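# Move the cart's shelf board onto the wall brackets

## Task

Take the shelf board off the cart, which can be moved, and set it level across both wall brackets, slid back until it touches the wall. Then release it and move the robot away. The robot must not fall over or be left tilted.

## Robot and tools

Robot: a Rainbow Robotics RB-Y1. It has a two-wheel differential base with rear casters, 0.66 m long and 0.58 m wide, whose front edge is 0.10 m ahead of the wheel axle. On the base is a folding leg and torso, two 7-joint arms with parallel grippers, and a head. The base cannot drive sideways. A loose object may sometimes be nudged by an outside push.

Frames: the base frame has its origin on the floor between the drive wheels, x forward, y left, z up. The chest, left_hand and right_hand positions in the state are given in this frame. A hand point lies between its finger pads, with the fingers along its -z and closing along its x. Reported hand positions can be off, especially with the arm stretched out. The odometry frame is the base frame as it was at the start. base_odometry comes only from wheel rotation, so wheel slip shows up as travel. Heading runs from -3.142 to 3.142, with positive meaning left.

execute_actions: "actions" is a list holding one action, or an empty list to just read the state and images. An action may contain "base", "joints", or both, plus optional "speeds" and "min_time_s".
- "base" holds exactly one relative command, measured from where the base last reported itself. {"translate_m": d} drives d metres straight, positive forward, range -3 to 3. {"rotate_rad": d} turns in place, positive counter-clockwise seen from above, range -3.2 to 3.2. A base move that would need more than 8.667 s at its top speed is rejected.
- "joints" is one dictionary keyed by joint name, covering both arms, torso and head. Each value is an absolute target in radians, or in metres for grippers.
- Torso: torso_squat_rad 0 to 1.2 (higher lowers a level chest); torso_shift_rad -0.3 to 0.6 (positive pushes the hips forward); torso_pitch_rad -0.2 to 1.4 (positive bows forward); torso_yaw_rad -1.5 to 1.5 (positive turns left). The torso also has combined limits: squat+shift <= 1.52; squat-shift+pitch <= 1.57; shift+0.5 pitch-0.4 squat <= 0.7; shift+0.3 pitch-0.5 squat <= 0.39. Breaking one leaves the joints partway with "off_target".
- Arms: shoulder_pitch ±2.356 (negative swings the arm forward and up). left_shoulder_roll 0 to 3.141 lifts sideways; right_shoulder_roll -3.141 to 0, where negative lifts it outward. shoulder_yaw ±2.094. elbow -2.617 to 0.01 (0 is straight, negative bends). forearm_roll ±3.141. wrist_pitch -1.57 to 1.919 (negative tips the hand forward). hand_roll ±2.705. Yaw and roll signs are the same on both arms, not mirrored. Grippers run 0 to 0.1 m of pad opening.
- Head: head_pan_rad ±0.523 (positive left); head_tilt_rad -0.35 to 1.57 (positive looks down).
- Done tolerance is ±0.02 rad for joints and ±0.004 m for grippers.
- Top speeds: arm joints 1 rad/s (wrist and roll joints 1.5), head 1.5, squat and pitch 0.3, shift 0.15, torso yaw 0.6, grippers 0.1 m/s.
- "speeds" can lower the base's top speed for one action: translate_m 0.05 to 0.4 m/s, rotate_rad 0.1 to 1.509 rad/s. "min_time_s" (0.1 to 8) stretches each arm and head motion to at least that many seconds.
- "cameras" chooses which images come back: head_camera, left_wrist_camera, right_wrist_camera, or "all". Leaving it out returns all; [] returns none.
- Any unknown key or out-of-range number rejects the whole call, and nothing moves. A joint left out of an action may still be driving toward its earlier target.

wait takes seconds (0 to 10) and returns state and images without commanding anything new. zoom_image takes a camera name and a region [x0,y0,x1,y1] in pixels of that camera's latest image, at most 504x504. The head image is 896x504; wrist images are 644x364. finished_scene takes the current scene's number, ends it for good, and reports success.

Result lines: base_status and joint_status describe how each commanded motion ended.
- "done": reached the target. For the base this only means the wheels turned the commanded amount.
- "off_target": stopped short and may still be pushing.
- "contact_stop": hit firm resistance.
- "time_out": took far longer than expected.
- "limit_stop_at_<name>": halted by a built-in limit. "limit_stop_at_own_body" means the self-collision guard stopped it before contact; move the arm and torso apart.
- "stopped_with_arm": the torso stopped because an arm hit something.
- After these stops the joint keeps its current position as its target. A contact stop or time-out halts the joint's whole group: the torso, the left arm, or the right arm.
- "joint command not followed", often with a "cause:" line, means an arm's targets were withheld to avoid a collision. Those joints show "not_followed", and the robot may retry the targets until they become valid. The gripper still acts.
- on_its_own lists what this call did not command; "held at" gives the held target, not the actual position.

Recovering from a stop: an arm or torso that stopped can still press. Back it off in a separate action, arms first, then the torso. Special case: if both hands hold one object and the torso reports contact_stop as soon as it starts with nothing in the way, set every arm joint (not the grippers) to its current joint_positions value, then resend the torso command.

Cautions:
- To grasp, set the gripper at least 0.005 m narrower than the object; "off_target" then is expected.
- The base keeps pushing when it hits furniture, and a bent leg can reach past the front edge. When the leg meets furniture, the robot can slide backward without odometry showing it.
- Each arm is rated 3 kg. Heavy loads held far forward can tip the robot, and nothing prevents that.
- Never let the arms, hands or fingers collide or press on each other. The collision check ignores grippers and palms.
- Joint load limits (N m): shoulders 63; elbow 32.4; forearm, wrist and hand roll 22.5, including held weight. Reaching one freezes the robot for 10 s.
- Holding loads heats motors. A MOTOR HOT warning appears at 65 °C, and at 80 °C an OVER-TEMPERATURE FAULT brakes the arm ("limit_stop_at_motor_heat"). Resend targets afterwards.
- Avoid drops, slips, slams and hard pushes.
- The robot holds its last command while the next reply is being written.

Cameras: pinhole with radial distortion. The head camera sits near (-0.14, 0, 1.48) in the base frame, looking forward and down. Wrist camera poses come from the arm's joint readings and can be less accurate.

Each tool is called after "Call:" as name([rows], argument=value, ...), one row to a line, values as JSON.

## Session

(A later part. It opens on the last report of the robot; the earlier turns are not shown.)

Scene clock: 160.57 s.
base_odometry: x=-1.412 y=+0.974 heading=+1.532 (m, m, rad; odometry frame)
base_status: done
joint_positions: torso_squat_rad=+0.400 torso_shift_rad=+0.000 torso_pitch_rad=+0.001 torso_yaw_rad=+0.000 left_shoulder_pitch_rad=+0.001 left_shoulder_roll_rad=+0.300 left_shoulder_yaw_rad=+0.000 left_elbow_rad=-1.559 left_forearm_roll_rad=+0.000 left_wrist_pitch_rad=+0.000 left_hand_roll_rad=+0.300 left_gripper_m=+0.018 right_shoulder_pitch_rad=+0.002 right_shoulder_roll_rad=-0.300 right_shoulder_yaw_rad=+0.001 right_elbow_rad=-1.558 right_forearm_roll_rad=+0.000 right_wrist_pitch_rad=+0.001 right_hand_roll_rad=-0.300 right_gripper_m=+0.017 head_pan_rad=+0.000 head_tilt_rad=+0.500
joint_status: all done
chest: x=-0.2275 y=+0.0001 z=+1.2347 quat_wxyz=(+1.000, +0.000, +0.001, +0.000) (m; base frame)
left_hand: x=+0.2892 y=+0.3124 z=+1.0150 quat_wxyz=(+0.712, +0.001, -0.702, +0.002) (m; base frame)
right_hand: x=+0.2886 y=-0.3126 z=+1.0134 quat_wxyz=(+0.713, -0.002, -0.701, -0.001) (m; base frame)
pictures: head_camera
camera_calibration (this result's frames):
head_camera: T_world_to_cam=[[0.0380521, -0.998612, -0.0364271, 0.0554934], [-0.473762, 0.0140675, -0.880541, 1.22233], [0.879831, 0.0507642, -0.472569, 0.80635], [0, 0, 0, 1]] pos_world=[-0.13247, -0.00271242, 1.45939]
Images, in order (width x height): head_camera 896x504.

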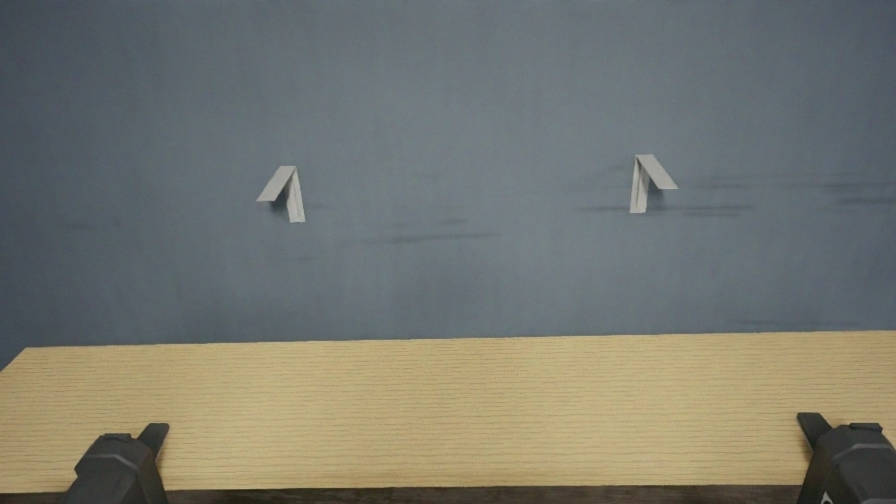

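Call:
execute_actions([
  {"base":{"rotate_rad":0.06}},
], cameras=[])

Call:
execute_actions([
  {"base":{"translate_m":0.48},"joints":{"head_tilt_rad":0.6}},
], cameras=[])

Call:
execute_actions([
  {"base":{"rotate_rad":-0.048}},
], cameras=["head_camera"])

Scene clock: 182.00 s.
base_odometry: x=-1.412 y=+0.974 heading=+1.592 (m, m, rad; odometry frame)
base_status: done
joint_positions: torso_squat_rad=+0.400 torso_shift_rad=+0.000 torso_pitch_rad=+0.001 torso_yaw_rad=+0.000 left_shoulder_pitch_rad=+0.001 left_shoulder_roll_rad=+0.300 left_shoulder_yaw_rad=+0.000 left_elbow_rad=-1.559 left_forearm_roll_rad=+0.000 left_wrist_pitch_rad=+0.000 left_hand_roll_rad=+0.300 left_gripper_m=+0.018 right_shoulder_pitch_rad=+0.002 right_shoulder_roll_rad=-0.300 right_shoulder_yaw_rad=+0.001 right_elbow_rad=-1.558 right_forearm_roll_rad=+0.000 right_wrist_pitch_rad=+0.001 right_hand_roll_rad=-0.300 right_gripper_m=+0.017 head_pan_rad=+0.000 head_tilt_rad=+0.500
joint_status: not commanded
chest: x=-0.2275 y=+0.0001 z=+1.2347 quat_wxyz=(+1.000, +0.000, +0.001, +0.000) (m; base frame)
left_hand: x=+0.2892 y=+0.3124 z=+1.0150 quat_wxyz=(+0.712, +0.001, -0.702, +0.002) (m; base frame)
right_hand: x=+0.2886 y=-0.3126 z=+1.0134 quat_wxyz=(+0.713, -0.002, -0.701, -0.001) (m; base frame)
pictures: none
No camera images: the call's "cameras" was empty. Leave "cameras" out to get every camera's image.

Scene clock: 184.83 s.
base_odometry: x=-1.422 y=+1.454 heading=+1.591 (m, m, rad; odometry frame)
base_status: done
joint_positions: torso_squat_rad=+0.400 torso_shift_rad=+0.000 torso_pitch_rad=+0.001 torso_yaw_rad=+0.000 left_shoulder_pitch_rad=+0.001 left_shoulder_roll_rad=+0.300 left_shoulder_yaw_rad=+0.000 left_elbow_rad=-1.559 left_forearm_roll_rad=+0.000 left_wrist_pitch_rad=+0.000 left_hand_roll_rad=+0.300 left_gripper_m=+0.018 right_shoulder_pitch_rad=+0.002 right_shoulder_roll_rad=-0.300 right_shoulder_yaw_rad=+0.001 right_elbow_rad=-1.558 right_forearm_roll_rad=+0.000 right_wrist_pitch_rad=+0.001 right_hand_roll_rad=-0.300 right_gripper_m=+0.017 head_pan_rad=+0.000 head_tilt_rad=+0.600
joint_status: all done
chest: x=-0.2275 y=+0.0001 z=+1.2347 quat_wxyz=(+1.000, +0.000, +0.001, +0.000) (m; base frame)
left_hand: x=+0.2892 y=+0.3124 z=+1.0150 quat_wxyz=(+0.712, +0.001, -0.702, +0.002) (m; base frame)
right_hand: x=+0.2886 y=-0.3126 z=+1.0134 quat_wxyz=(+0.713, -0.002, -0.701, -0.001) (m; base frame)
pictures: none
No camera images: the call's "cameras" was empty. Leave "cameras" out to get every camera's image.

Scene clock: 186.07 s.
base_odometry: x=-1.422 y=+1.454 heading=+1.544 (m, m, rad; odometry frame)
base_status: done
joint_positions: torso_squat_rad=+0.400 torso_shift_rad=+0.000 torso_pitch_rad=+0.001 torso_yaw_rad=+0.000 left_shoulder_pitch_rad=+0.001 left_shoulder_roll_rad=+0.300 left_shoulder_yaw_rad=+0.000 left_elbow_rad=-1.559 left_forearm_roll_rad=+0.000 left_wrist_pitch_rad=+0.000 left_hand_roll_rad=+0.300 left_gripper_m=+0.018 right_shoulder_pitch_rad=+0.002 right_shoulder_roll_rad=-0.300 right_shoulder_yaw_rad=+0.001 right_elbow_rad=-1.558 right_forearm_roll_rad=+0.000 right_wrist_pitch_rad=+0.001 right_hand_roll_rad=-0.300 right_gripper_m=+0.017 head_pan_rad=+0.000 head_tilt_rad=+0.600
joint_status: not commanded
chest: x=-0.2275 y=+0.0001 z=+1.2347 quat_wxyz=(+1.000, +0.000, +0.001, +0.000) (m; base frame)
left_hand: x=+0.2892 y=+0.3124 z=+1.0150 quat_wxyz=(+0.712, +0.001, -0.702, +0.002) (m; base frame)
right_hand: x=+0.2886 y=-0.3126 z=+1.0134 quat_wxyz=(+0.713, -0.002, -0.701, -0.001) (m; base frame)
pictures: head_camera
camera_calibration (this result's frames):
head_camera: T_world_to_cam=[[0.034198, -0.998613, -0.0400234, 0.0598796], [-0.559306, 0.0140654, -0.828842, 1.13059], [0.828255, 0.0507301, -0.55805, 0.918408], [0, 0, 0, 1]] pos_world=[-0.130378, -0.00269654, 1.45199]
Images, in order (width x height): head_camera 896x504.

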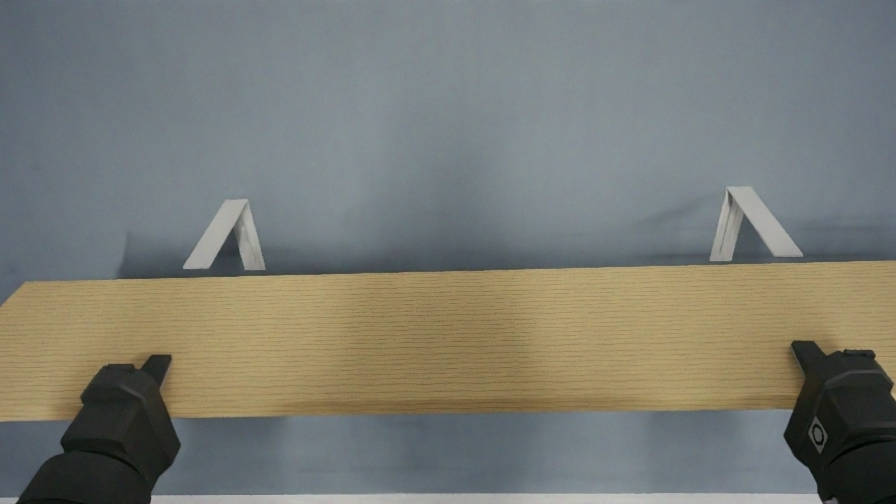

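Call:
execute_actions([
  {"base":{"translate_m":0.303},"speeds":{"translate_m":0.22},"joints":{"head_tilt_rad":0.8,"torso_squat_rad":0.47}},
], cameras=[])

Call:
execute_actions([
  {"joints":{"torso_squat_rad":0.54}},
])

Scene clock: 199.77 s.
base_odometry: x=-1.414 y=+1.757 heading=+1.544 (m, m, rad; odometry frame)
base_status: done
joint_positions: torso_squat_rad=+0.470 torso_shift_rad=+0.000 torso_pitch_rad=+0.001 torso_yaw_rad=+0.000 left_shoulder_pitch_rad=+0.001 left_shoulder_roll_rad=+0.300 left_shoulder_yaw_rad=+0.000 left_elbow_rad=-1.559 left_forearm_roll_rad=+0.000 left_wrist_pitch_rad=+0.000 left_hand_roll_rad=+0.300 left_gripper_m=+0.018 right_shoulder_pitch_rad=+0.002 right_shoulder_roll_rad=-0.300 right_shoulder_yaw_rad=+0.001 right_elbow_rad=-1.558 right_forearm_roll_rad=+0.000 right_wrist_pitch_rad=+0.001 right_hand_roll_rad=-0.300 right_gripper_m=+0.017 head_pan_rad=+0.000 head_tilt_rad=+0.800
joint_status: all done
chest: x=-0.2276 y=+0.0001 z=+1.2141 quat_wxyz=(+1.000, +0.000, +0.001, +0.000) (m; base frame)
left_hand: x=+0.2892 y=+0.3124 z=+0.9944 quat_wxyz=(+0.712, +0.001, -0.702, +0.002) (m; base frame)
right_hand: x=+0.2886 y=-0.3126 z=+0.9928 quat_wxyz=(+0.713, -0.002, -0.701, -0.001) (m; base frame)
pictures: none
No camera images: the call's "cameras" was empty. Leave "cameras" out to get every camera's image.

Scene clock: 200.73 s.
base_odometry: x=-1.414 y=+1.757 heading=+1.544 (m, m, rad; odometry frame)
base_status: not commanded
joint_positions: torso_squat_rad=+0.540 torso_shift_rad=+0.000 torso_pitch_rad=+0.001 torso_yaw_rad=+0.000 left_shoulder_pitch_rad=+0.001 left_shoulder_roll_rad=+0.300 left_shoulder_yaw_rad=+0.000 left_elbow_rad=-1.559 left_forearm_roll_rad=+0.000 left_wrist_pitch_rad=+0.000 left_hand_roll_rad=+0.300 left_gripper_m=+0.018 right_shoulder_pitch_rad=+0.002 right_shoulder_roll_rad=-0.300 right_shoulder_yaw_rad=+0.001 right_elbow_rad=-1.558 right_forearm_roll_rad=+0.000 right_wrist_pitch_rad=+0.001 right_hand_roll_rad=-0.300 right_gripper_m=+0.017 head_pan_rad=+0.000 head_tilt_rad=+0.800
joint_status: all done
chest: x=-0.2277 y=+0.0001 z=+1.1903 quat_wxyz=(+1.000, +0.000, +0.001, +0.000) (m; base frame)
left_hand: x=+0.2891 y=+0.3124 z=+0.9708 quat_wxyz=(+0.712, +0.001, -0.703, +0.002) (m; base frame)
right_hand: x=+0.2886 y=-0.3126 z=+0.9692 quat_wxyz=(+0.713, -0.002, -0.701, -0.001) (m; base frame)
pictures: head_camera, left_wrist_camera, right_wrist_camera
camera_calibration (this result's frames):
head_camera: T_world_to_cam=[[0.0255144, -0.998615, -0.0460124, 0.0646535], [-0.712663, 0.0141079, -0.701365, 0.884984], [0.701042, 0.0506862, -0.711316, 1.08076], [0, 0, 0, 1]] pos_world=[-0.128616, -0.00270117, 1.39244]
left_wrist_camera: T_world_to_cam=[[-0.00774156, -0.00475184, 0.999959, -0.969485], [-0.61391, -0.789331, -0.00850374, 0.462513], [0.789338, -0.61395, 0.00319345, 0.0461528], [0, 0, 0, 1]] pos_world=[0.240006, 0.388805, 0.973231]
right_wrist_camera: T_world_to_cam=[[-0.0261422, -0.0517899, -0.998316, 0.952586], [-0.623861, 0.781161, -0.024188, 0.478379], [0.781098, 0.622178, -0.0527309, 0.101766], [0, 0, 0, 1]] pos_world=[0.243855, -0.387673, 0.967918]
Images, in order (width x height): head_camera 896x504, left_wrist_camera 644x364, right_wrist_camera 644x364.

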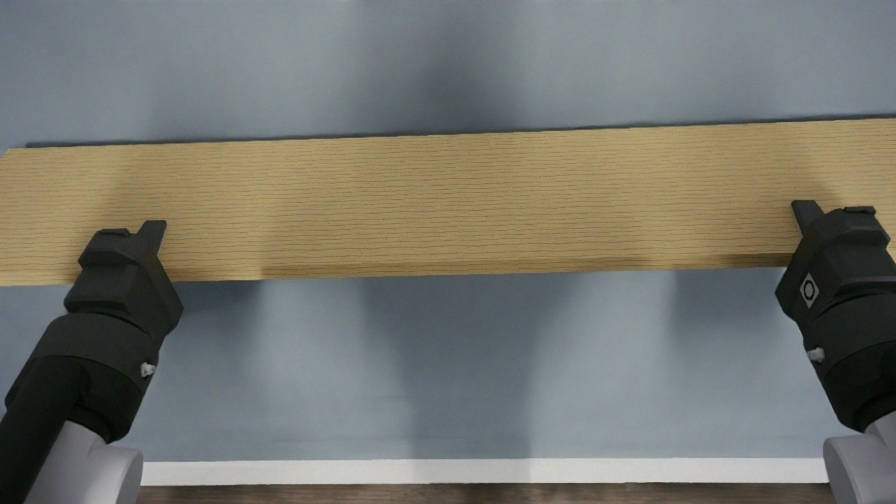

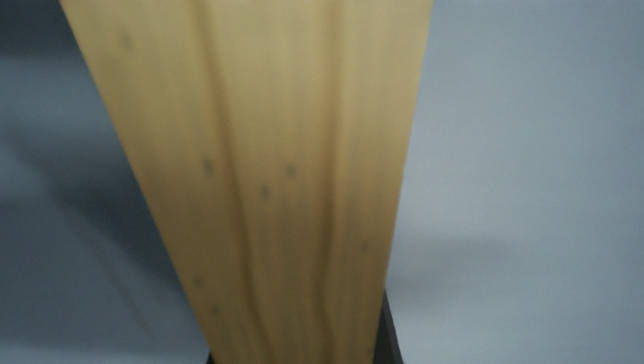

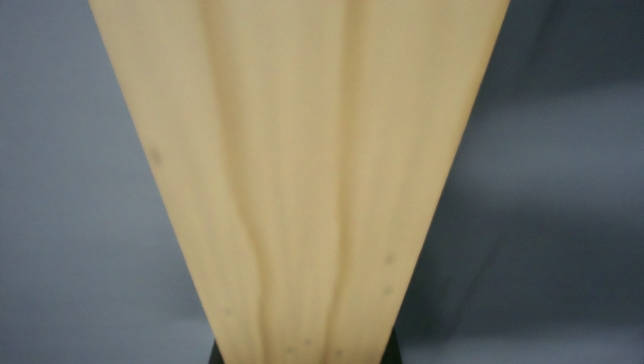

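Call:
execute_actions([
  {"joints":{"torso_squat_rad":0.562}},
], cameras=[])

Scene clock: 203.87 s.
base_odometry: x=-1.414 y=+1.757 heading=+1.544 (m, m, rad; odometry frame)
base_status: not commanded
joint_positions: torso_squat_rad=+0.562 torso_shift_rad=+0.000 torso_pitch_rad=+0.001 torso_yaw_rad=+0.000 left_shoulder_pitch_rad=+0.001 left_shoulder_roll_rad=+0.300 left_shoulder_yaw_rad=+0.000 left_elbow_rad=-1.559 left_forearm_roll_rad=+0.000 left_wrist_pitch_rad=+0.000 left_hand_roll_rad=+0.300 left_gripper_m=+0.018 right_shoulder_pitch_rad=+0.002 right_shoulder_roll_rad=-0.300 right_shoulder_yaw_rad=+0.001 right_elbow_rad=-1.558 right_forearm_roll_rad=+0.000 right_wrist_pitch_rad=+0.001 right_hand_roll_rad=-0.300 right_gripper_m=+0.017 head_pan_rad=+0.000 head_tilt_rad=+0.800
joint_status: all done
chest: x=-0.2277 y=+0.0001 z=+1.1823 quat_wxyz=(+1.000, +0.000, +0.000, +0.000) (m; base frame)
left_hand: x=+0.2891 y=+0.3124 z=+0.9627 quat_wxyz=(+0.712, +0.001, -0.703, +0.002) (m; base frame)
right_hand: x=+0.2886 y=-0.3126 z=+0.9611 quat_wxyz=(+0.713, -0.002, -0.701, -0.001) (m; base frame)
pictures: none
No camera images: the call's "cameras" was empty. Leave "cameras" out to get every camera's image.

Call:
execute_actions([
  {"joints":{"torso_squat_rad":0.578}},
], cameras=[])

Scene clock: 206.83 s.
base_odometry: x=-1.414 y=+1.757 heading=+1.544 (m, m, rad; odometry frame)
base_status: not commanded
joint_positions: torso_squat_rad=+0.578 torso_shift_rad=+0.000 torso_pitch_rad=+0.001 torso_yaw_rad=+0.000 left_shoulder_pitch_rad=+0.001 left_shoulder_roll_rad=+0.300 left_shoulder_yaw_rad=+0.000 left_elbow_rad=-1.559 left_forearm_roll_rad=+0.000 left_wrist_pitch_rad=+0.000 left_hand_roll_rad=+0.300 left_gripper_m=+0.018 right_shoulder_pitch_rad=+0.002 right_shoulder_roll_rad=-0.300 right_shoulder_yaw_rad=+0.001 right_elbow_rad=-1.558 right_forearm_roll_rad=+0.000 right_wrist_pitch_rad=+0.001 right_hand_roll_rad=-0.300 right_gripper_m=+0.017 head_pan_rad=+0.000 head_tilt_rad=+0.800
joint_status: all done
chest: x=-0.2277 y=+0.0001 z=+1.1762 quat_wxyz=(+1.000, +0.000, +0.001, +0.000) (m; base frame)
left_hand: x=+0.2891 y=+0.3124 z=+0.9566 quat_wxyz=(+0.712, +0.001, -0.703, +0.002) (m; base frame)
right_hand: x=+0.2886 y=-0.3126 z=+0.9550 quat_wxyz=(+0.713, -0.002, -0.701, -0.001) (m; base frame)
pictures: none
No camera images: the call's "cameras" was empty. Leave "cameras" out to get every camera's image.

Call:
execute_actions([
  {"joints":{"torso_squat_rad":0.594}},
], cameras=[])

Scene clock: 209.33 s.
base_odometry: x=-1.414 y=+1.757 heading=+1.544 (m, m, rad; odometry frame)
base_status: not commanded
joint_positions: torso_squat_rad=+0.594 torso_shift_rad=+0.000 torso_pitch_rad=+0.001 torso_yaw_rad=+0.000 left_shoulder_pitch_rad=+0.001 left_shoulder_roll_rad=+0.300 left_shoulder_yaw_rad=+0.000 left_elbow_rad=-1.559 left_forearm_roll_rad=+0.000 left_wrist_pitch_rad=+0.000 left_hand_roll_rad=+0.300 left_gripper_m=+0.018 right_shoulder_pitch_rad=+0.002 right_shoulder_roll_rad=-0.300 right_shoulder_yaw_rad=+0.001 right_elbow_rad=-1.558 right_forearm_roll_rad=+0.000 right_wrist_pitch_rad=+0.001 right_hand_roll_rad=-0.300 right_gripper_m=+0.017 head_pan_rad=+0.000 head_tilt_rad=+0.800
joint_status: all done
chest: x=-0.2277 y=+0.0001 z=+1.1700 quat_wxyz=(+1.000, +0.000, +0.001, +0.000) (m; base frame)
left_hand: x=+0.2891 y=+0.3124 z=+0.9504 quat_wxyz=(+0.712, +0.001, -0.702, +0.002) (m; base frame)
right_hand: x=+0.2886 y=-0.3126 z=+0.9488 quat_wxyz=(+0.713, -0.002, -0.701, -0.001) (m; base frame)
pictures: none
No camera images: the call's "cameras" was empty. Leave "cameras" out to get every camera's image.

Call:
execute_actions([
  {"joints":{"torso_squat_rad":0.61}},
])

Scene clock: 212.57 s.
base_odometry: x=-1.414 y=+1.757 heading=+1.544 (m, m, rad; odometry frame)
base_status: not commanded
joint_positions: torso_squat_rad=+0.610 torso_shift_rad=+0.000 torso_pitch_rad=+0.001 torso_yaw_rad=+0.000 left_shoulder_pitch_rad=+0.001 left_shoulder_roll_rad=+0.300 left_shoulder_yaw_rad=+0.000 left_elbow_rad=-1.559 left_forearm_roll_rad=+0.000 left_wrist_pitch_rad=+0.000 left_hand_roll_rad=+0.300 left_gripper_m=+0.018 right_shoulder_pitch_rad=+0.002 right_shoulder_roll_rad=-0.300 right_shoulder_yaw_rad=+0.001 right_elbow_rad=-1.558 right_forearm_roll_rad=+0.000 right_wrist_pitch_rad=+0.001 right_hand_roll_rad=-0.300 right_gripper_m=+0.017 head_pan_rad=+0.000 head_tilt_rad=+0.800
joint_status: all done
chest: x=-0.2277 y=+0.0001 z=+1.1637 quat_wxyz=(+1.000, +0.000, +0.001, +0.000) (m; base frame)
left_hand: x=+0.2891 y=+0.3124 z=+0.9441 quat_wxyz=(+0.712, +0.001, -0.702, +0.002) (m; base frame)
right_hand: x=+0.2886 y=-0.3126 z=+0.9425 quat_wxyz=(+0.713, -0.002, -0.701, -0.001) (m; base frame)
pictures: head_camera, left_wrist_camera, right_wrist_camera
camera_calibration (this result's frames):
head_camera: T_world_to_cam=[[0.0255141, -0.998615, -0.0460125, 0.0634285], [-0.712667, 0.0141079, -0.701361, 0.866298], [0.701039, 0.0506862, -0.71132, 1.06182], [0, 0, 0, 1]] pos_world=[-0.128616, -0.00270076, 1.3658]
left_wrist_camera: T_world_to_cam=[[-0.0077109, -0.00474977, 0.999959, -0.942849], [-0.613903, -0.789336, -0.00848325, 0.462268], [0.789344, -0.613943, 0.0031706, 0.0462598], [0, 0, 0, 1]] pos_world=[0.240002, 0.388807, 0.946586]
right_wrist_camera: T_world_to_cam=[[-0.0262, -0.0517897, -0.998314, 0.925986], [-0.623849, 0.781172, -0.0241525, 0.477704], [0.781106, 0.622164, -0.0527756, 0.100402], [0, 0, 0, 1]] pos_world=[0.243851, -0.387679, 0.941262]
Images, in order (width x height): head_camera 896x504, left_wrist_camera 644x364, right_wrist_camera 644x364.

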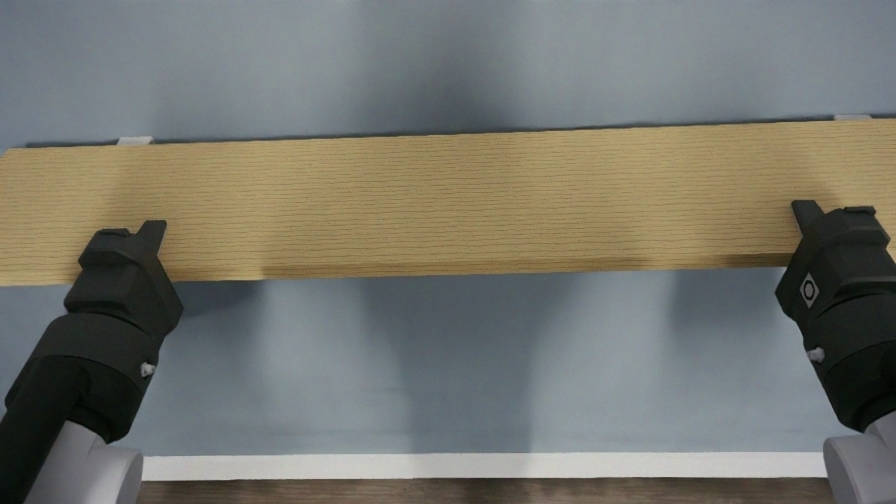

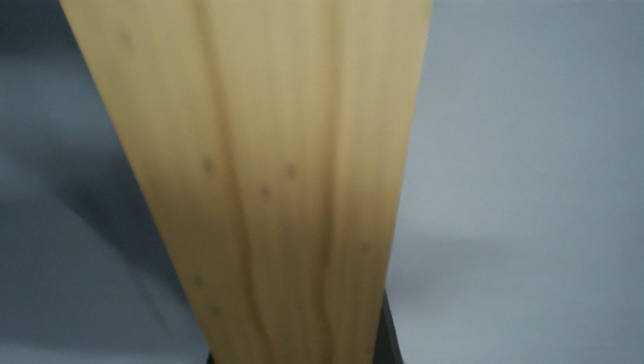

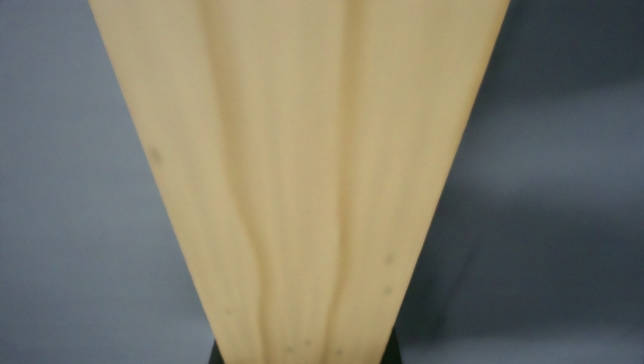

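Call:
execute_actions([
  {"base":{"translate_m":0.032},"speeds":{"translate_m":0.08},"joints":{"torso_squat_rad":0.622}},
], cameras=["head_camera"])

Scene clock: 218.73 s.
base_odometry: x=-1.413 y=+1.789 heading=+1.544 (m, m, rad; odometry frame)
base_status: done
joint_positions: torso_squat_rad=+0.622 torso_shift_rad=+0.000 torso_pitch_rad=+0.001 torso_yaw_rad=+0.000 left_shoulder_pitch_rad=-0.001 left_shoulder_roll_rad=+0.300 left_shoulder_yaw_rad=+0.000 left_elbow_rad=-1.561 left_forearm_roll_rad=+0.000 left_wrist_pitch_rad=-0.001 left_hand_roll_rad=+0.300 left_gripper_m=+0.018 right_shoulder_pitch_rad=+0.002 right_shoulder_roll_rad=-0.300 right_shoulder_yaw_rad=+0.001 right_elbow_rad=-1.558 right_forearm_roll_rad=+0.000 right_wrist_pitch_rad=+0.001 right_hand_roll_rad=-0.300 right_gripper_m=+0.017 head_pan_rad=+0.000 head_tilt_rad=+0.800
joint_status: all done
chest: x=-0.2278 y=+0.0000 z=+1.1588 quat_wxyz=(+1.000, +0.000, +0.000, +0.000) (m; base frame)
left_hand: x=+0.2896 y=+0.3121 z=+0.9413 quat_wxyz=(+0.710, +0.001, -0.704, +0.001) (m; base frame)
right_hand: x=+0.2885 y=-0.3126 z=+0.9380 quat_wxyz=(+0.713, -0.002, -0.701, -0.001) (m; base frame)
pictures: head_camera
camera_calibration (this result's frames):
head_camera: T_world_to_cam=[[0.0255424, -0.998607, -0.0461603, 0.0633172], [-0.712409, 0.0142101, -0.701621, 0.863141], [0.701299, 0.0508061, -0.711054, 1.05822], [0, 0, 0, 1]] pos_world=[-0.128839, -0.0028005, 1.36097]
Images, in order (width x height): head_camera 896x504.

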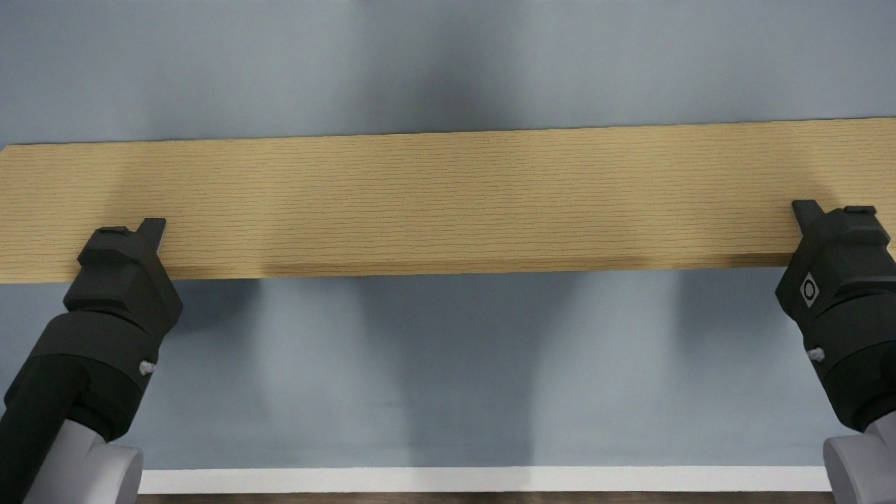

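Call:
execute_actions([
  {"joints":{"right_elbow_rad":-1.546},"min_time_s":0.6},
], cameras=[])

Call:
execute_actions([
  {"joints":{"left_gripper_m":0.055,"right_gripper_m":0.055}},
], cameras=[])

Call:
execute_actions([
  {"base":{"translate_m":-0.09},"speeds":{"translate_m":0.15}},
], cameras=["head_camera"])

Scene clock: 226.33 s.
base_odometry: x=-1.413 y=+1.789 heading=+1.544 (m, m, rad; odometry frame)
base_status: not commanded
joint_positions: torso_squat_rad=+0.622 torso_shift_rad=+0.000 torso_pitch_rad=+0.000 torso_yaw_rad=+0.000 left_shoulder_pitch_rad=-0.001 left_shoulder_roll_rad=+0.300 left_shoulder_yaw_rad=+0.000 left_elbow_rad=-1.560 left_forearm_roll_rad=+0.000 left_wrist_pitch_rad=+0.000 left_hand_roll_rad=+0.300 left_gripper_m=+0.018 right_shoulder_pitch_rad=-0.001 right_shoulder_roll_rad=-0.300 right_shoulder_yaw_rad=+0.001 right_elbow_rad=-1.548 right_forearm_roll_rad=+0.000 right_wrist_pitch_rad=-0.001 right_hand_roll_rad=-0.300 right_gripper_m=+0.017 head_pan_rad=+0.000 head_tilt_rad=+0.800
joint_status: all done
chest: x=-0.2281 y=+0.0002 z=+1.1588 quat_wxyz=(+1.000, +0.000, +0.000, +0.000) (m; base frame)
left_hand: x=+0.2894 y=+0.3120 z=+0.9407 quat_wxyz=(+0.710, +0.001, -0.704, +0.001) (m; base frame)
right_hand: x=+0.2888 y=-0.3134 z=+0.9354 quat_wxyz=(+0.714, -0.002, -0.700, -0.002) (m; base frame)
pictures: none
No camera images: the call's "cameras" was empty. Leave "cameras" out to get every camera's image.

Scene clock: 227.33 s.
base_odometry: x=-1.413 y=+1.789 heading=+1.544 (m, m, rad; odometry frame)
base_status: not commanded
joint_positions: torso_squat_rad=+0.622 torso_shift_rad=+0.000 torso_pitch_rad=+0.000 torso_yaw_rad=+0.000 left_shoulder_pitch_rad=+0.000 left_shoulder_roll_rad=+0.300 left_shoulder_yaw_rad=+0.000 left_elbow_rad=-1.560 left_forearm_roll_rad=+0.000 left_wrist_pitch_rad=+0.000 left_hand_roll_rad=+0.300 left_gripper_m=+0.055 right_shoulder_pitch_rad=+0.000 right_shoulder_roll_rad=-0.300 right_shoulder_yaw_rad=+0.000 right_elbow_rad=-1.546 right_forearm_roll_rad=+0.000 right_wrist_pitch_rad=+0.000 right_hand_roll_rad=-0.300 right_gripper_m=+0.055 head_pan_rad=+0.000 head_tilt_rad=+0.800
joint_status: all done
chest: x=-0.2281 y=+0.0001 z=+1.1588 quat_wxyz=(+1.000, +0.000, +0.000, +0.000) (m; base frame)
left_hand: x=+0.2892 y=+0.3121 z=+0.9404 quat_wxyz=(+0.711, +0.001, -0.703, +0.001) (m; base frame)
right_hand: x=+0.2887 y=-0.3140 z=+0.9344 quat_wxyz=(+0.715, -0.003, -0.699, -0.002) (m; base frame)
pictures: none
No camera images: the call's "cameras" was empty. Leave "cameras" out to get every camera's image.

Scene clock: 228.60 s.
base_odometry: x=-1.415 y=+1.699 heading=+1.544 (m, m, rad; odometry frame)
base_status: done
joint_positions: torso_squat_rad=+0.622 torso_shift_rad=+0.000 torso_pitch_rad=+0.000 torso_yaw_rad=+0.000 left_shoulder_pitch_rad=+0.000 left_shoulder_roll_rad=+0.300 left_shoulder_yaw_rad=+0.000 left_elbow_rad=-1.560 left_forearm_roll_rad=+0.000 left_wrist_pitch_rad=+0.000 left_hand_roll_rad=+0.300 left_gripper_m=+0.055 right_shoulder_pitch_rad=+0.000 right_shoulder_roll_rad=-0.300 right_shoulder_yaw_rad=+0.000 right_elbow_rad=-1.546 right_forearm_roll_rad=+0.000 right_wrist_pitch_rad=+0.000 right_hand_roll_rad=-0.300 right_gripper_m=+0.055 head_pan_rad=+0.000 head_tilt_rad=+0.800
joint_status: not commanded
chest: x=-0.2281 y=+0.0001 z=+1.1588 quat_wxyz=(+1.000, +0.000, +0.000, +0.000) (m; base frame)
left_hand: x=+0.2891 y=+0.3122 z=+0.9404 quat_wxyz=(+0.711, +0.001, -0.703, +0.001) (m; base frame)
right_hand: x=+0.2886 y=-0.3141 z=+0.9343 quat_wxyz=(+0.715, -0.003, -0.699, -0.002) (m; base frame)
pictures: head_camera
camera_calibration (this result's frames):
head_camera: T_world_to_cam=[[0.0255318, -0.998622, -0.0458425, 0.0630854], [-0.712086, 0.0140178, -0.701952, 0.863367], [0.701628, 0.0505659, -0.710747, 1.05813], [0, 0, 0, 1]] pos_world=[-0.129229, -0.0026091, 1.36099]
Images, in order (width x height): head_camera 896x504.

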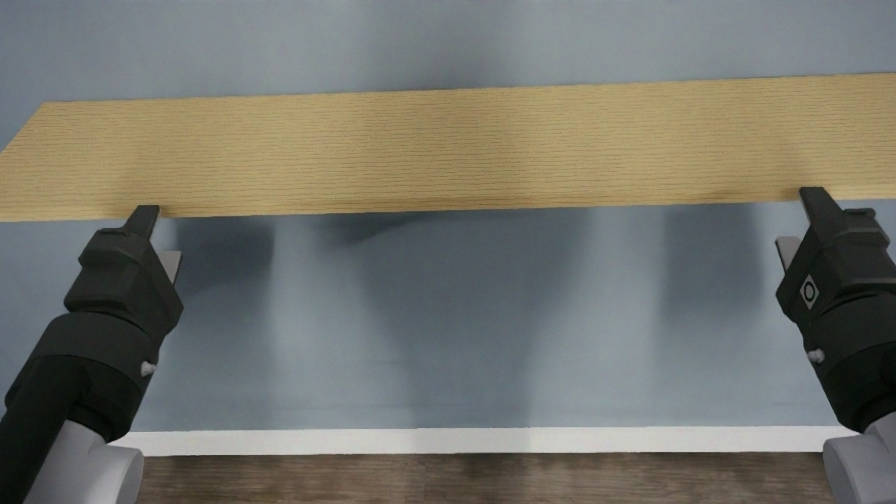

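Call:
execute_actions([
  {"joints":{"left_gripper_m":0,"right_gripper_m":0}},
], cameras=[])

Call:
execute_actions([
  {"base":{"translate_m":0.035},"speeds":{"translate_m":0.06}},
])

Scene clock: 233.70 s.
base_odometry: x=-1.415 y=+1.699 heading=+1.544 (m, m, rad; odometry frame)
base_status: not commanded
joint_positions: torso_squat_rad=+0.622 torso_shift_rad=+0.000 torso_pitch_rad=+0.000 torso_yaw_rad=+0.000 left_shoulder_pitch_rad=+0.000 left_shoulder_roll_rad=+0.300 left_shoulder_yaw_rad=+0.000 left_elbow_rad=-1.560 left_forearm_roll_rad=+0.000 left_wrist_pitch_rad=+0.000 left_hand_roll_rad=+0.300 left_gripper_m=+0.000 right_shoulder_pitch_rad=+0.000 right_shoulder_roll_rad=-0.300 right_shoulder_yaw_rad=+0.000 right_elbow_rad=-1.546 right_forearm_roll_rad=+0.000 right_wrist_pitch_rad=+0.000 right_hand_roll_rad=-0.300 right_gripper_m=+0.000 head_pan_rad=+0.000 head_tilt_rad=+0.800
joint_status: all done
chest: x=-0.2281 y=+0.0001 z=+1.1588 quat_wxyz=(+1.000, +0.000, +0.000, +0.000) (m; base frame)
left_hand: x=+0.2891 y=+0.3122 z=+0.9404 quat_wxyz=(+0.711, +0.001, -0.703, +0.001) (m; base frame)
right_hand: x=+0.2886 y=-0.3141 z=+0.9343 quat_wxyz=(+0.715, -0.003, -0.699, -0.002) (m; base frame)
pictures: none
No camera images: the call's "cameras" was empty. Leave "cameras" out to get every camera's image.

Scene clock: 234.93 s.
base_odometry: x=-1.414 y=+1.734 heading=+1.544 (m, m, rad; odometry frame)
base_status: done
joint_positions: torso_squat_rad=+0.622 torso_shift_rad=+0.000 torso_pitch_rad=+0.000 torso_yaw_rad=+0.000 left_shoulder_pitch_rad=+0.000 left_shoulder_roll_rad=+0.300 left_shoulder_yaw_rad=+0.000 left_elbow_rad=-1.560 left_forearm_roll_rad=+0.000 left_wrist_pitch_rad=+0.000 left_hand_roll_rad=+0.300 left_gripper_m=+0.000 right_shoulder_pitch_rad=+0.000 right_shoulder_roll_rad=-0.300 right_shoulder_yaw_rad=+0.000 right_elbow_rad=-1.546 right_forearm_roll_rad=+0.000 right_wrist_pitch_rad=+0.000 right_hand_roll_rad=-0.300 right_gripper_m=+0.000 head_pan_rad=+0.000 head_tilt_rad=+0.800
joint_status: not commanded
chest: x=-0.2280 y=+0.0001 z=+1.1588 quat_wxyz=(+1.000, +0.000, +0.000, +0.000) (m; base frame)
left_hand: x=+0.2892 y=+0.3122 z=+0.9404 quat_wxyz=(+0.711, +0.001, -0.703, +0.001) (m; base frame)
right_hand: x=+0.2886 y=-0.3141 z=+0.9341 quat_wxyz=(+0.715, -0.003, -0.699, -0.002) (m; base frame)
pictures: head_camera, left_wrist_camera, right_wrist_camera
camera_calibration (this result's frames):
head_camera: T_world_to_cam=[[0.0255144, -0.998623, -0.0458473, 0.0630847], [-0.712166, 0.0140277, -0.701871, 0.863324], [0.701547, 0.0505587, -0.710827, 1.05815], [0, 0, 0, 1]] pos_world=[-0.12912, -0.00261122, 1.36099]
left_wrist_camera: T_world_to_cam=[[-0.0102655, -0.00500865, 0.999935, -0.938276], [-0.614394, -0.788933, -0.0102592, 0.46377], [0.788933, -0.614459, 0.00502147, 0.0446356], [0, 0, 0, 1]] pos_world=[0.240091, 0.38861, 0.942749]
right_wrist_camera: T_world_to_cam=[[-0.0331851, -0.0516936, -0.998111, 0.9194], [-0.621633, 0.783056, -0.0198875, 0.474682], [0.782605, 0.6198, -0.0581203, 0.104713], [0, 0, 0, 1]] pos_world=[0.24364, -0.389076, 0.93319]
Images, in order (width x height): head_camera 896x504, left_wrist_camera 644x364, right_wrist_camera 644x364.

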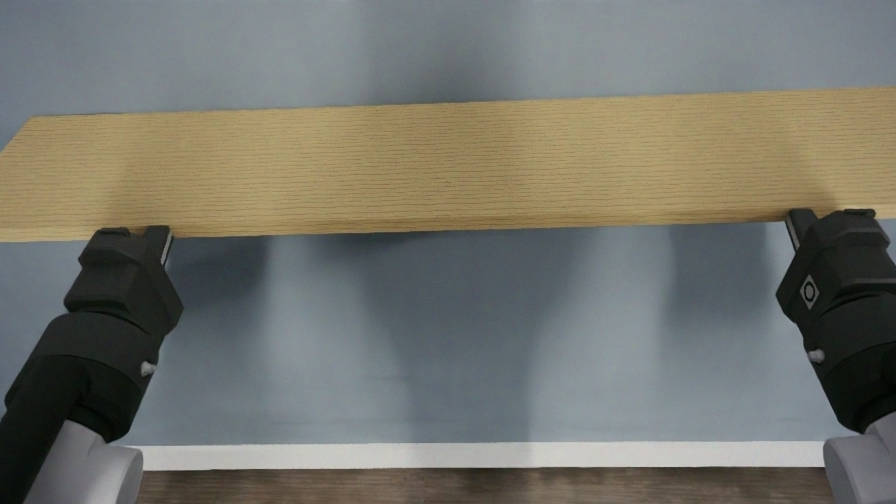

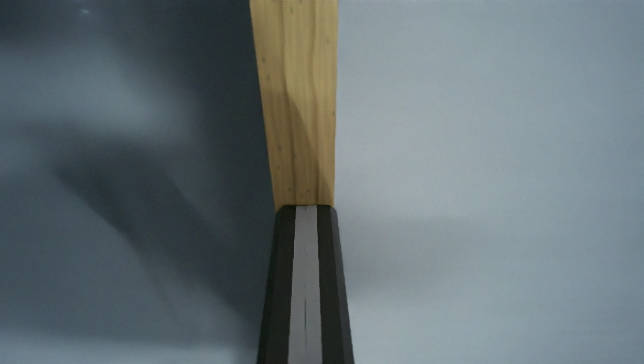

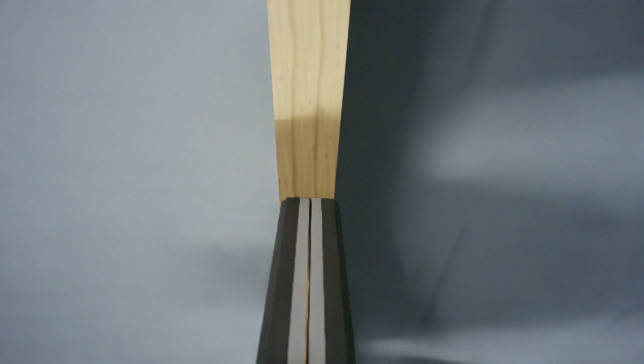

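Call:
execute_actions([
  {"base":{"translate_m":0.01},"speeds":{"translate_m":0.05}},
], cameras=["head_camera"])

Scene clock: 238.13 s.
base_odometry: x=-1.414 y=+1.743 heading=+1.543 (m, m, rad; odometry frame)
base_status: done
joint_positions: torso_squat_rad=+0.622 torso_shift_rad=-0.002 torso_pitch_rad=-0.002 torso_yaw_rad=-0.001 left_shoulder_pitch_rad=+0.001 left_shoulder_roll_rad=+0.300 left_shoulder_yaw_rad=+0.000 left_elbow_rad=-1.560 left_forearm_roll_rad=+0.000 left_wrist_pitch_rad=+0.000 left_hand_roll_rad=+0.300 left_gripper_m=+0.000 right_shoulder_pitch_rad=+0.006 right_shoulder_roll_rad=-0.299 right_shoulder_yaw_rad=+0.002 right_elbow_rad=-1.547 right_forearm_roll_rad=+0.000 right_wrist_pitch_rad=-0.001 right_hand_roll_rad=-0.300 right_gripper_m=+0.000 head_pan_rad=+0.000 head_tilt_rad=+0.800
joint_status: not commanded
chest: x=-0.2299 y=+0.0004 z=+1.1587 quat_wxyz=(+1.000, +0.000, -0.001, +0.000) (m; base frame)
left_hand: x=+0.2878 y=+0.3123 z=+0.9410 quat_wxyz=(+0.710, +0.001, -0.704, +0.001) (m; base frame)
right_hand: x=+0.2854 y=-0.3137 z=+0.9330 quat_wxyz=(+0.716, -0.002, -0.698, -0.002) (m; base frame)
pictures: head_camera
camera_calibration (this result's frames):
head_camera: T_world_to_cam=[[0.0250801, -0.99865, -0.0454833, 0.0628154], [-0.710291, 0.0142146, -0.703764, 0.864519], [0.703461, 0.0499569, -0.708976, 1.05761], [0, 0, 0, 1]] pos_world=[-0.131503, -0.00239307, 1.36109]
Images, in order (width x height): head_camera 896x504.

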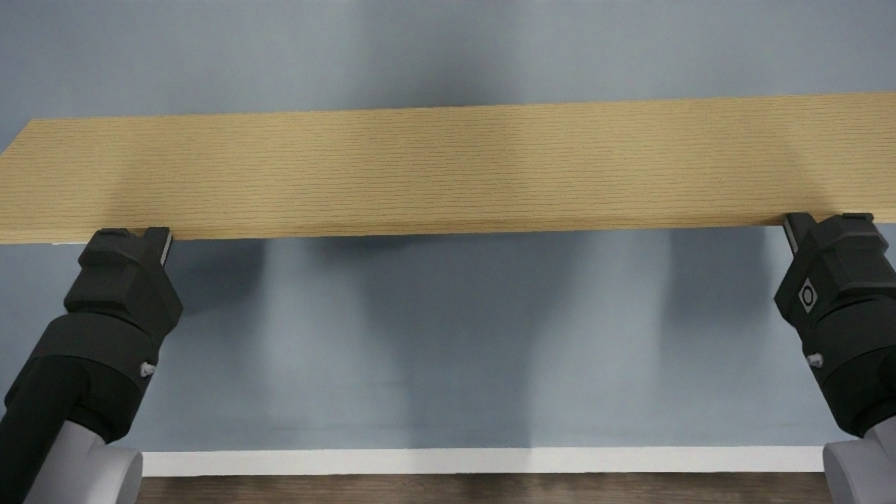

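Both sides are pressed flush. Back off.

Call:
execute_actions([
  {"base":{"translate_m":-0.7},"joints":{"head_tilt_rad":0.45}},
], cameras=["head_camera"])

Scene clock: 245.10 s.
base_odometry: x=-1.434 y=+1.043 heading=+1.542 (m, m, rad; odometry frame)
base_status: done
joint_positions: torso_squat_rad=+0.622 torso_shift_rad=+0.000 torso_pitch_rad=+0.000 torso_yaw_rad=+0.000 left_shoulder_pitch_rad=+0.000 left_shoulder_roll_rad=+0.300 left_shoulder_yaw_rad=+0.000 left_elbow_rad=-1.560 left_forearm_roll_rad=+0.000 left_wrist_pitch_rad=+0.000 left_hand_roll_rad=+0.300 left_gripper_m=+0.000 right_shoulder_pitch_rad=+0.000 right_shoulder_roll_rad=-0.300 right_shoulder_yaw_rad=+0.000 right_elbow_rad=-1.546 right_forearm_roll_rad=+0.000 right_wrist_pitch_rad=+0.000 right_hand_roll_rad=-0.300 right_gripper_m=+0.000 head_pan_rad=+0.000 head_tilt_rad=+0.450
joint_status: all done
chest: x=-0.2281 y=+0.0001 z=+1.1588 quat_wxyz=(+1.000, +0.000, +0.000, +0.000) (m; base frame)
left_hand: x=+0.2892 y=+0.3123 z=+0.9404 quat_wxyz=(+0.711, +0.001, -0.703, +0.001) (m; base frame)
right_hand: x=+0.2885 y=-0.3141 z=+0.9340 quat_wxyz=(+0.716, -0.003, -0.699, -0.002) (m; base frame)
pictures: head_camera
camera_calibration (this result's frames):
head_camera: T_world_to_cam=[[0.0397921, -0.998618, -0.0343206, 0.0503331], [-0.428285, 0.0139868, -0.903535, 1.19581], [0.902767, 0.0506526, -0.427137, 0.71413], [0, 0, 0, 1]] pos_world=[-0.13455, -0.00263455, 1.38721]
Images, in order (width x height): head_camera 896x504.

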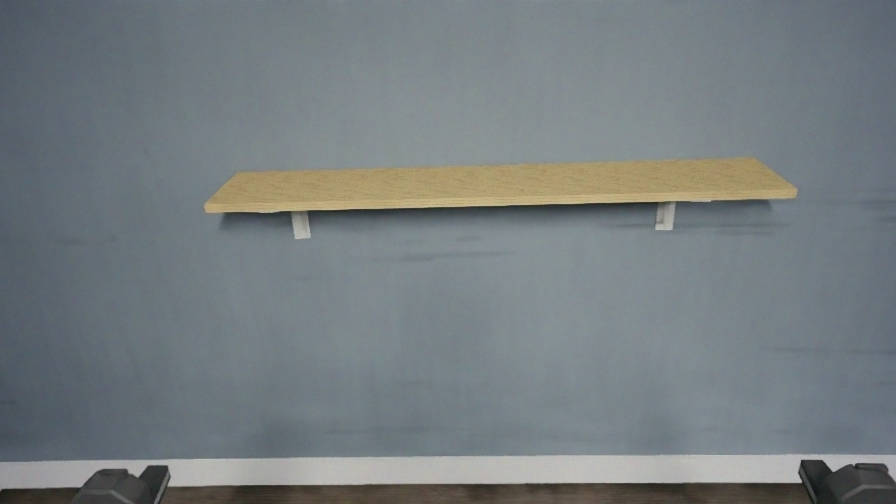

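Call:
finished_scene(scene=2)

The scene is finished: the task was done.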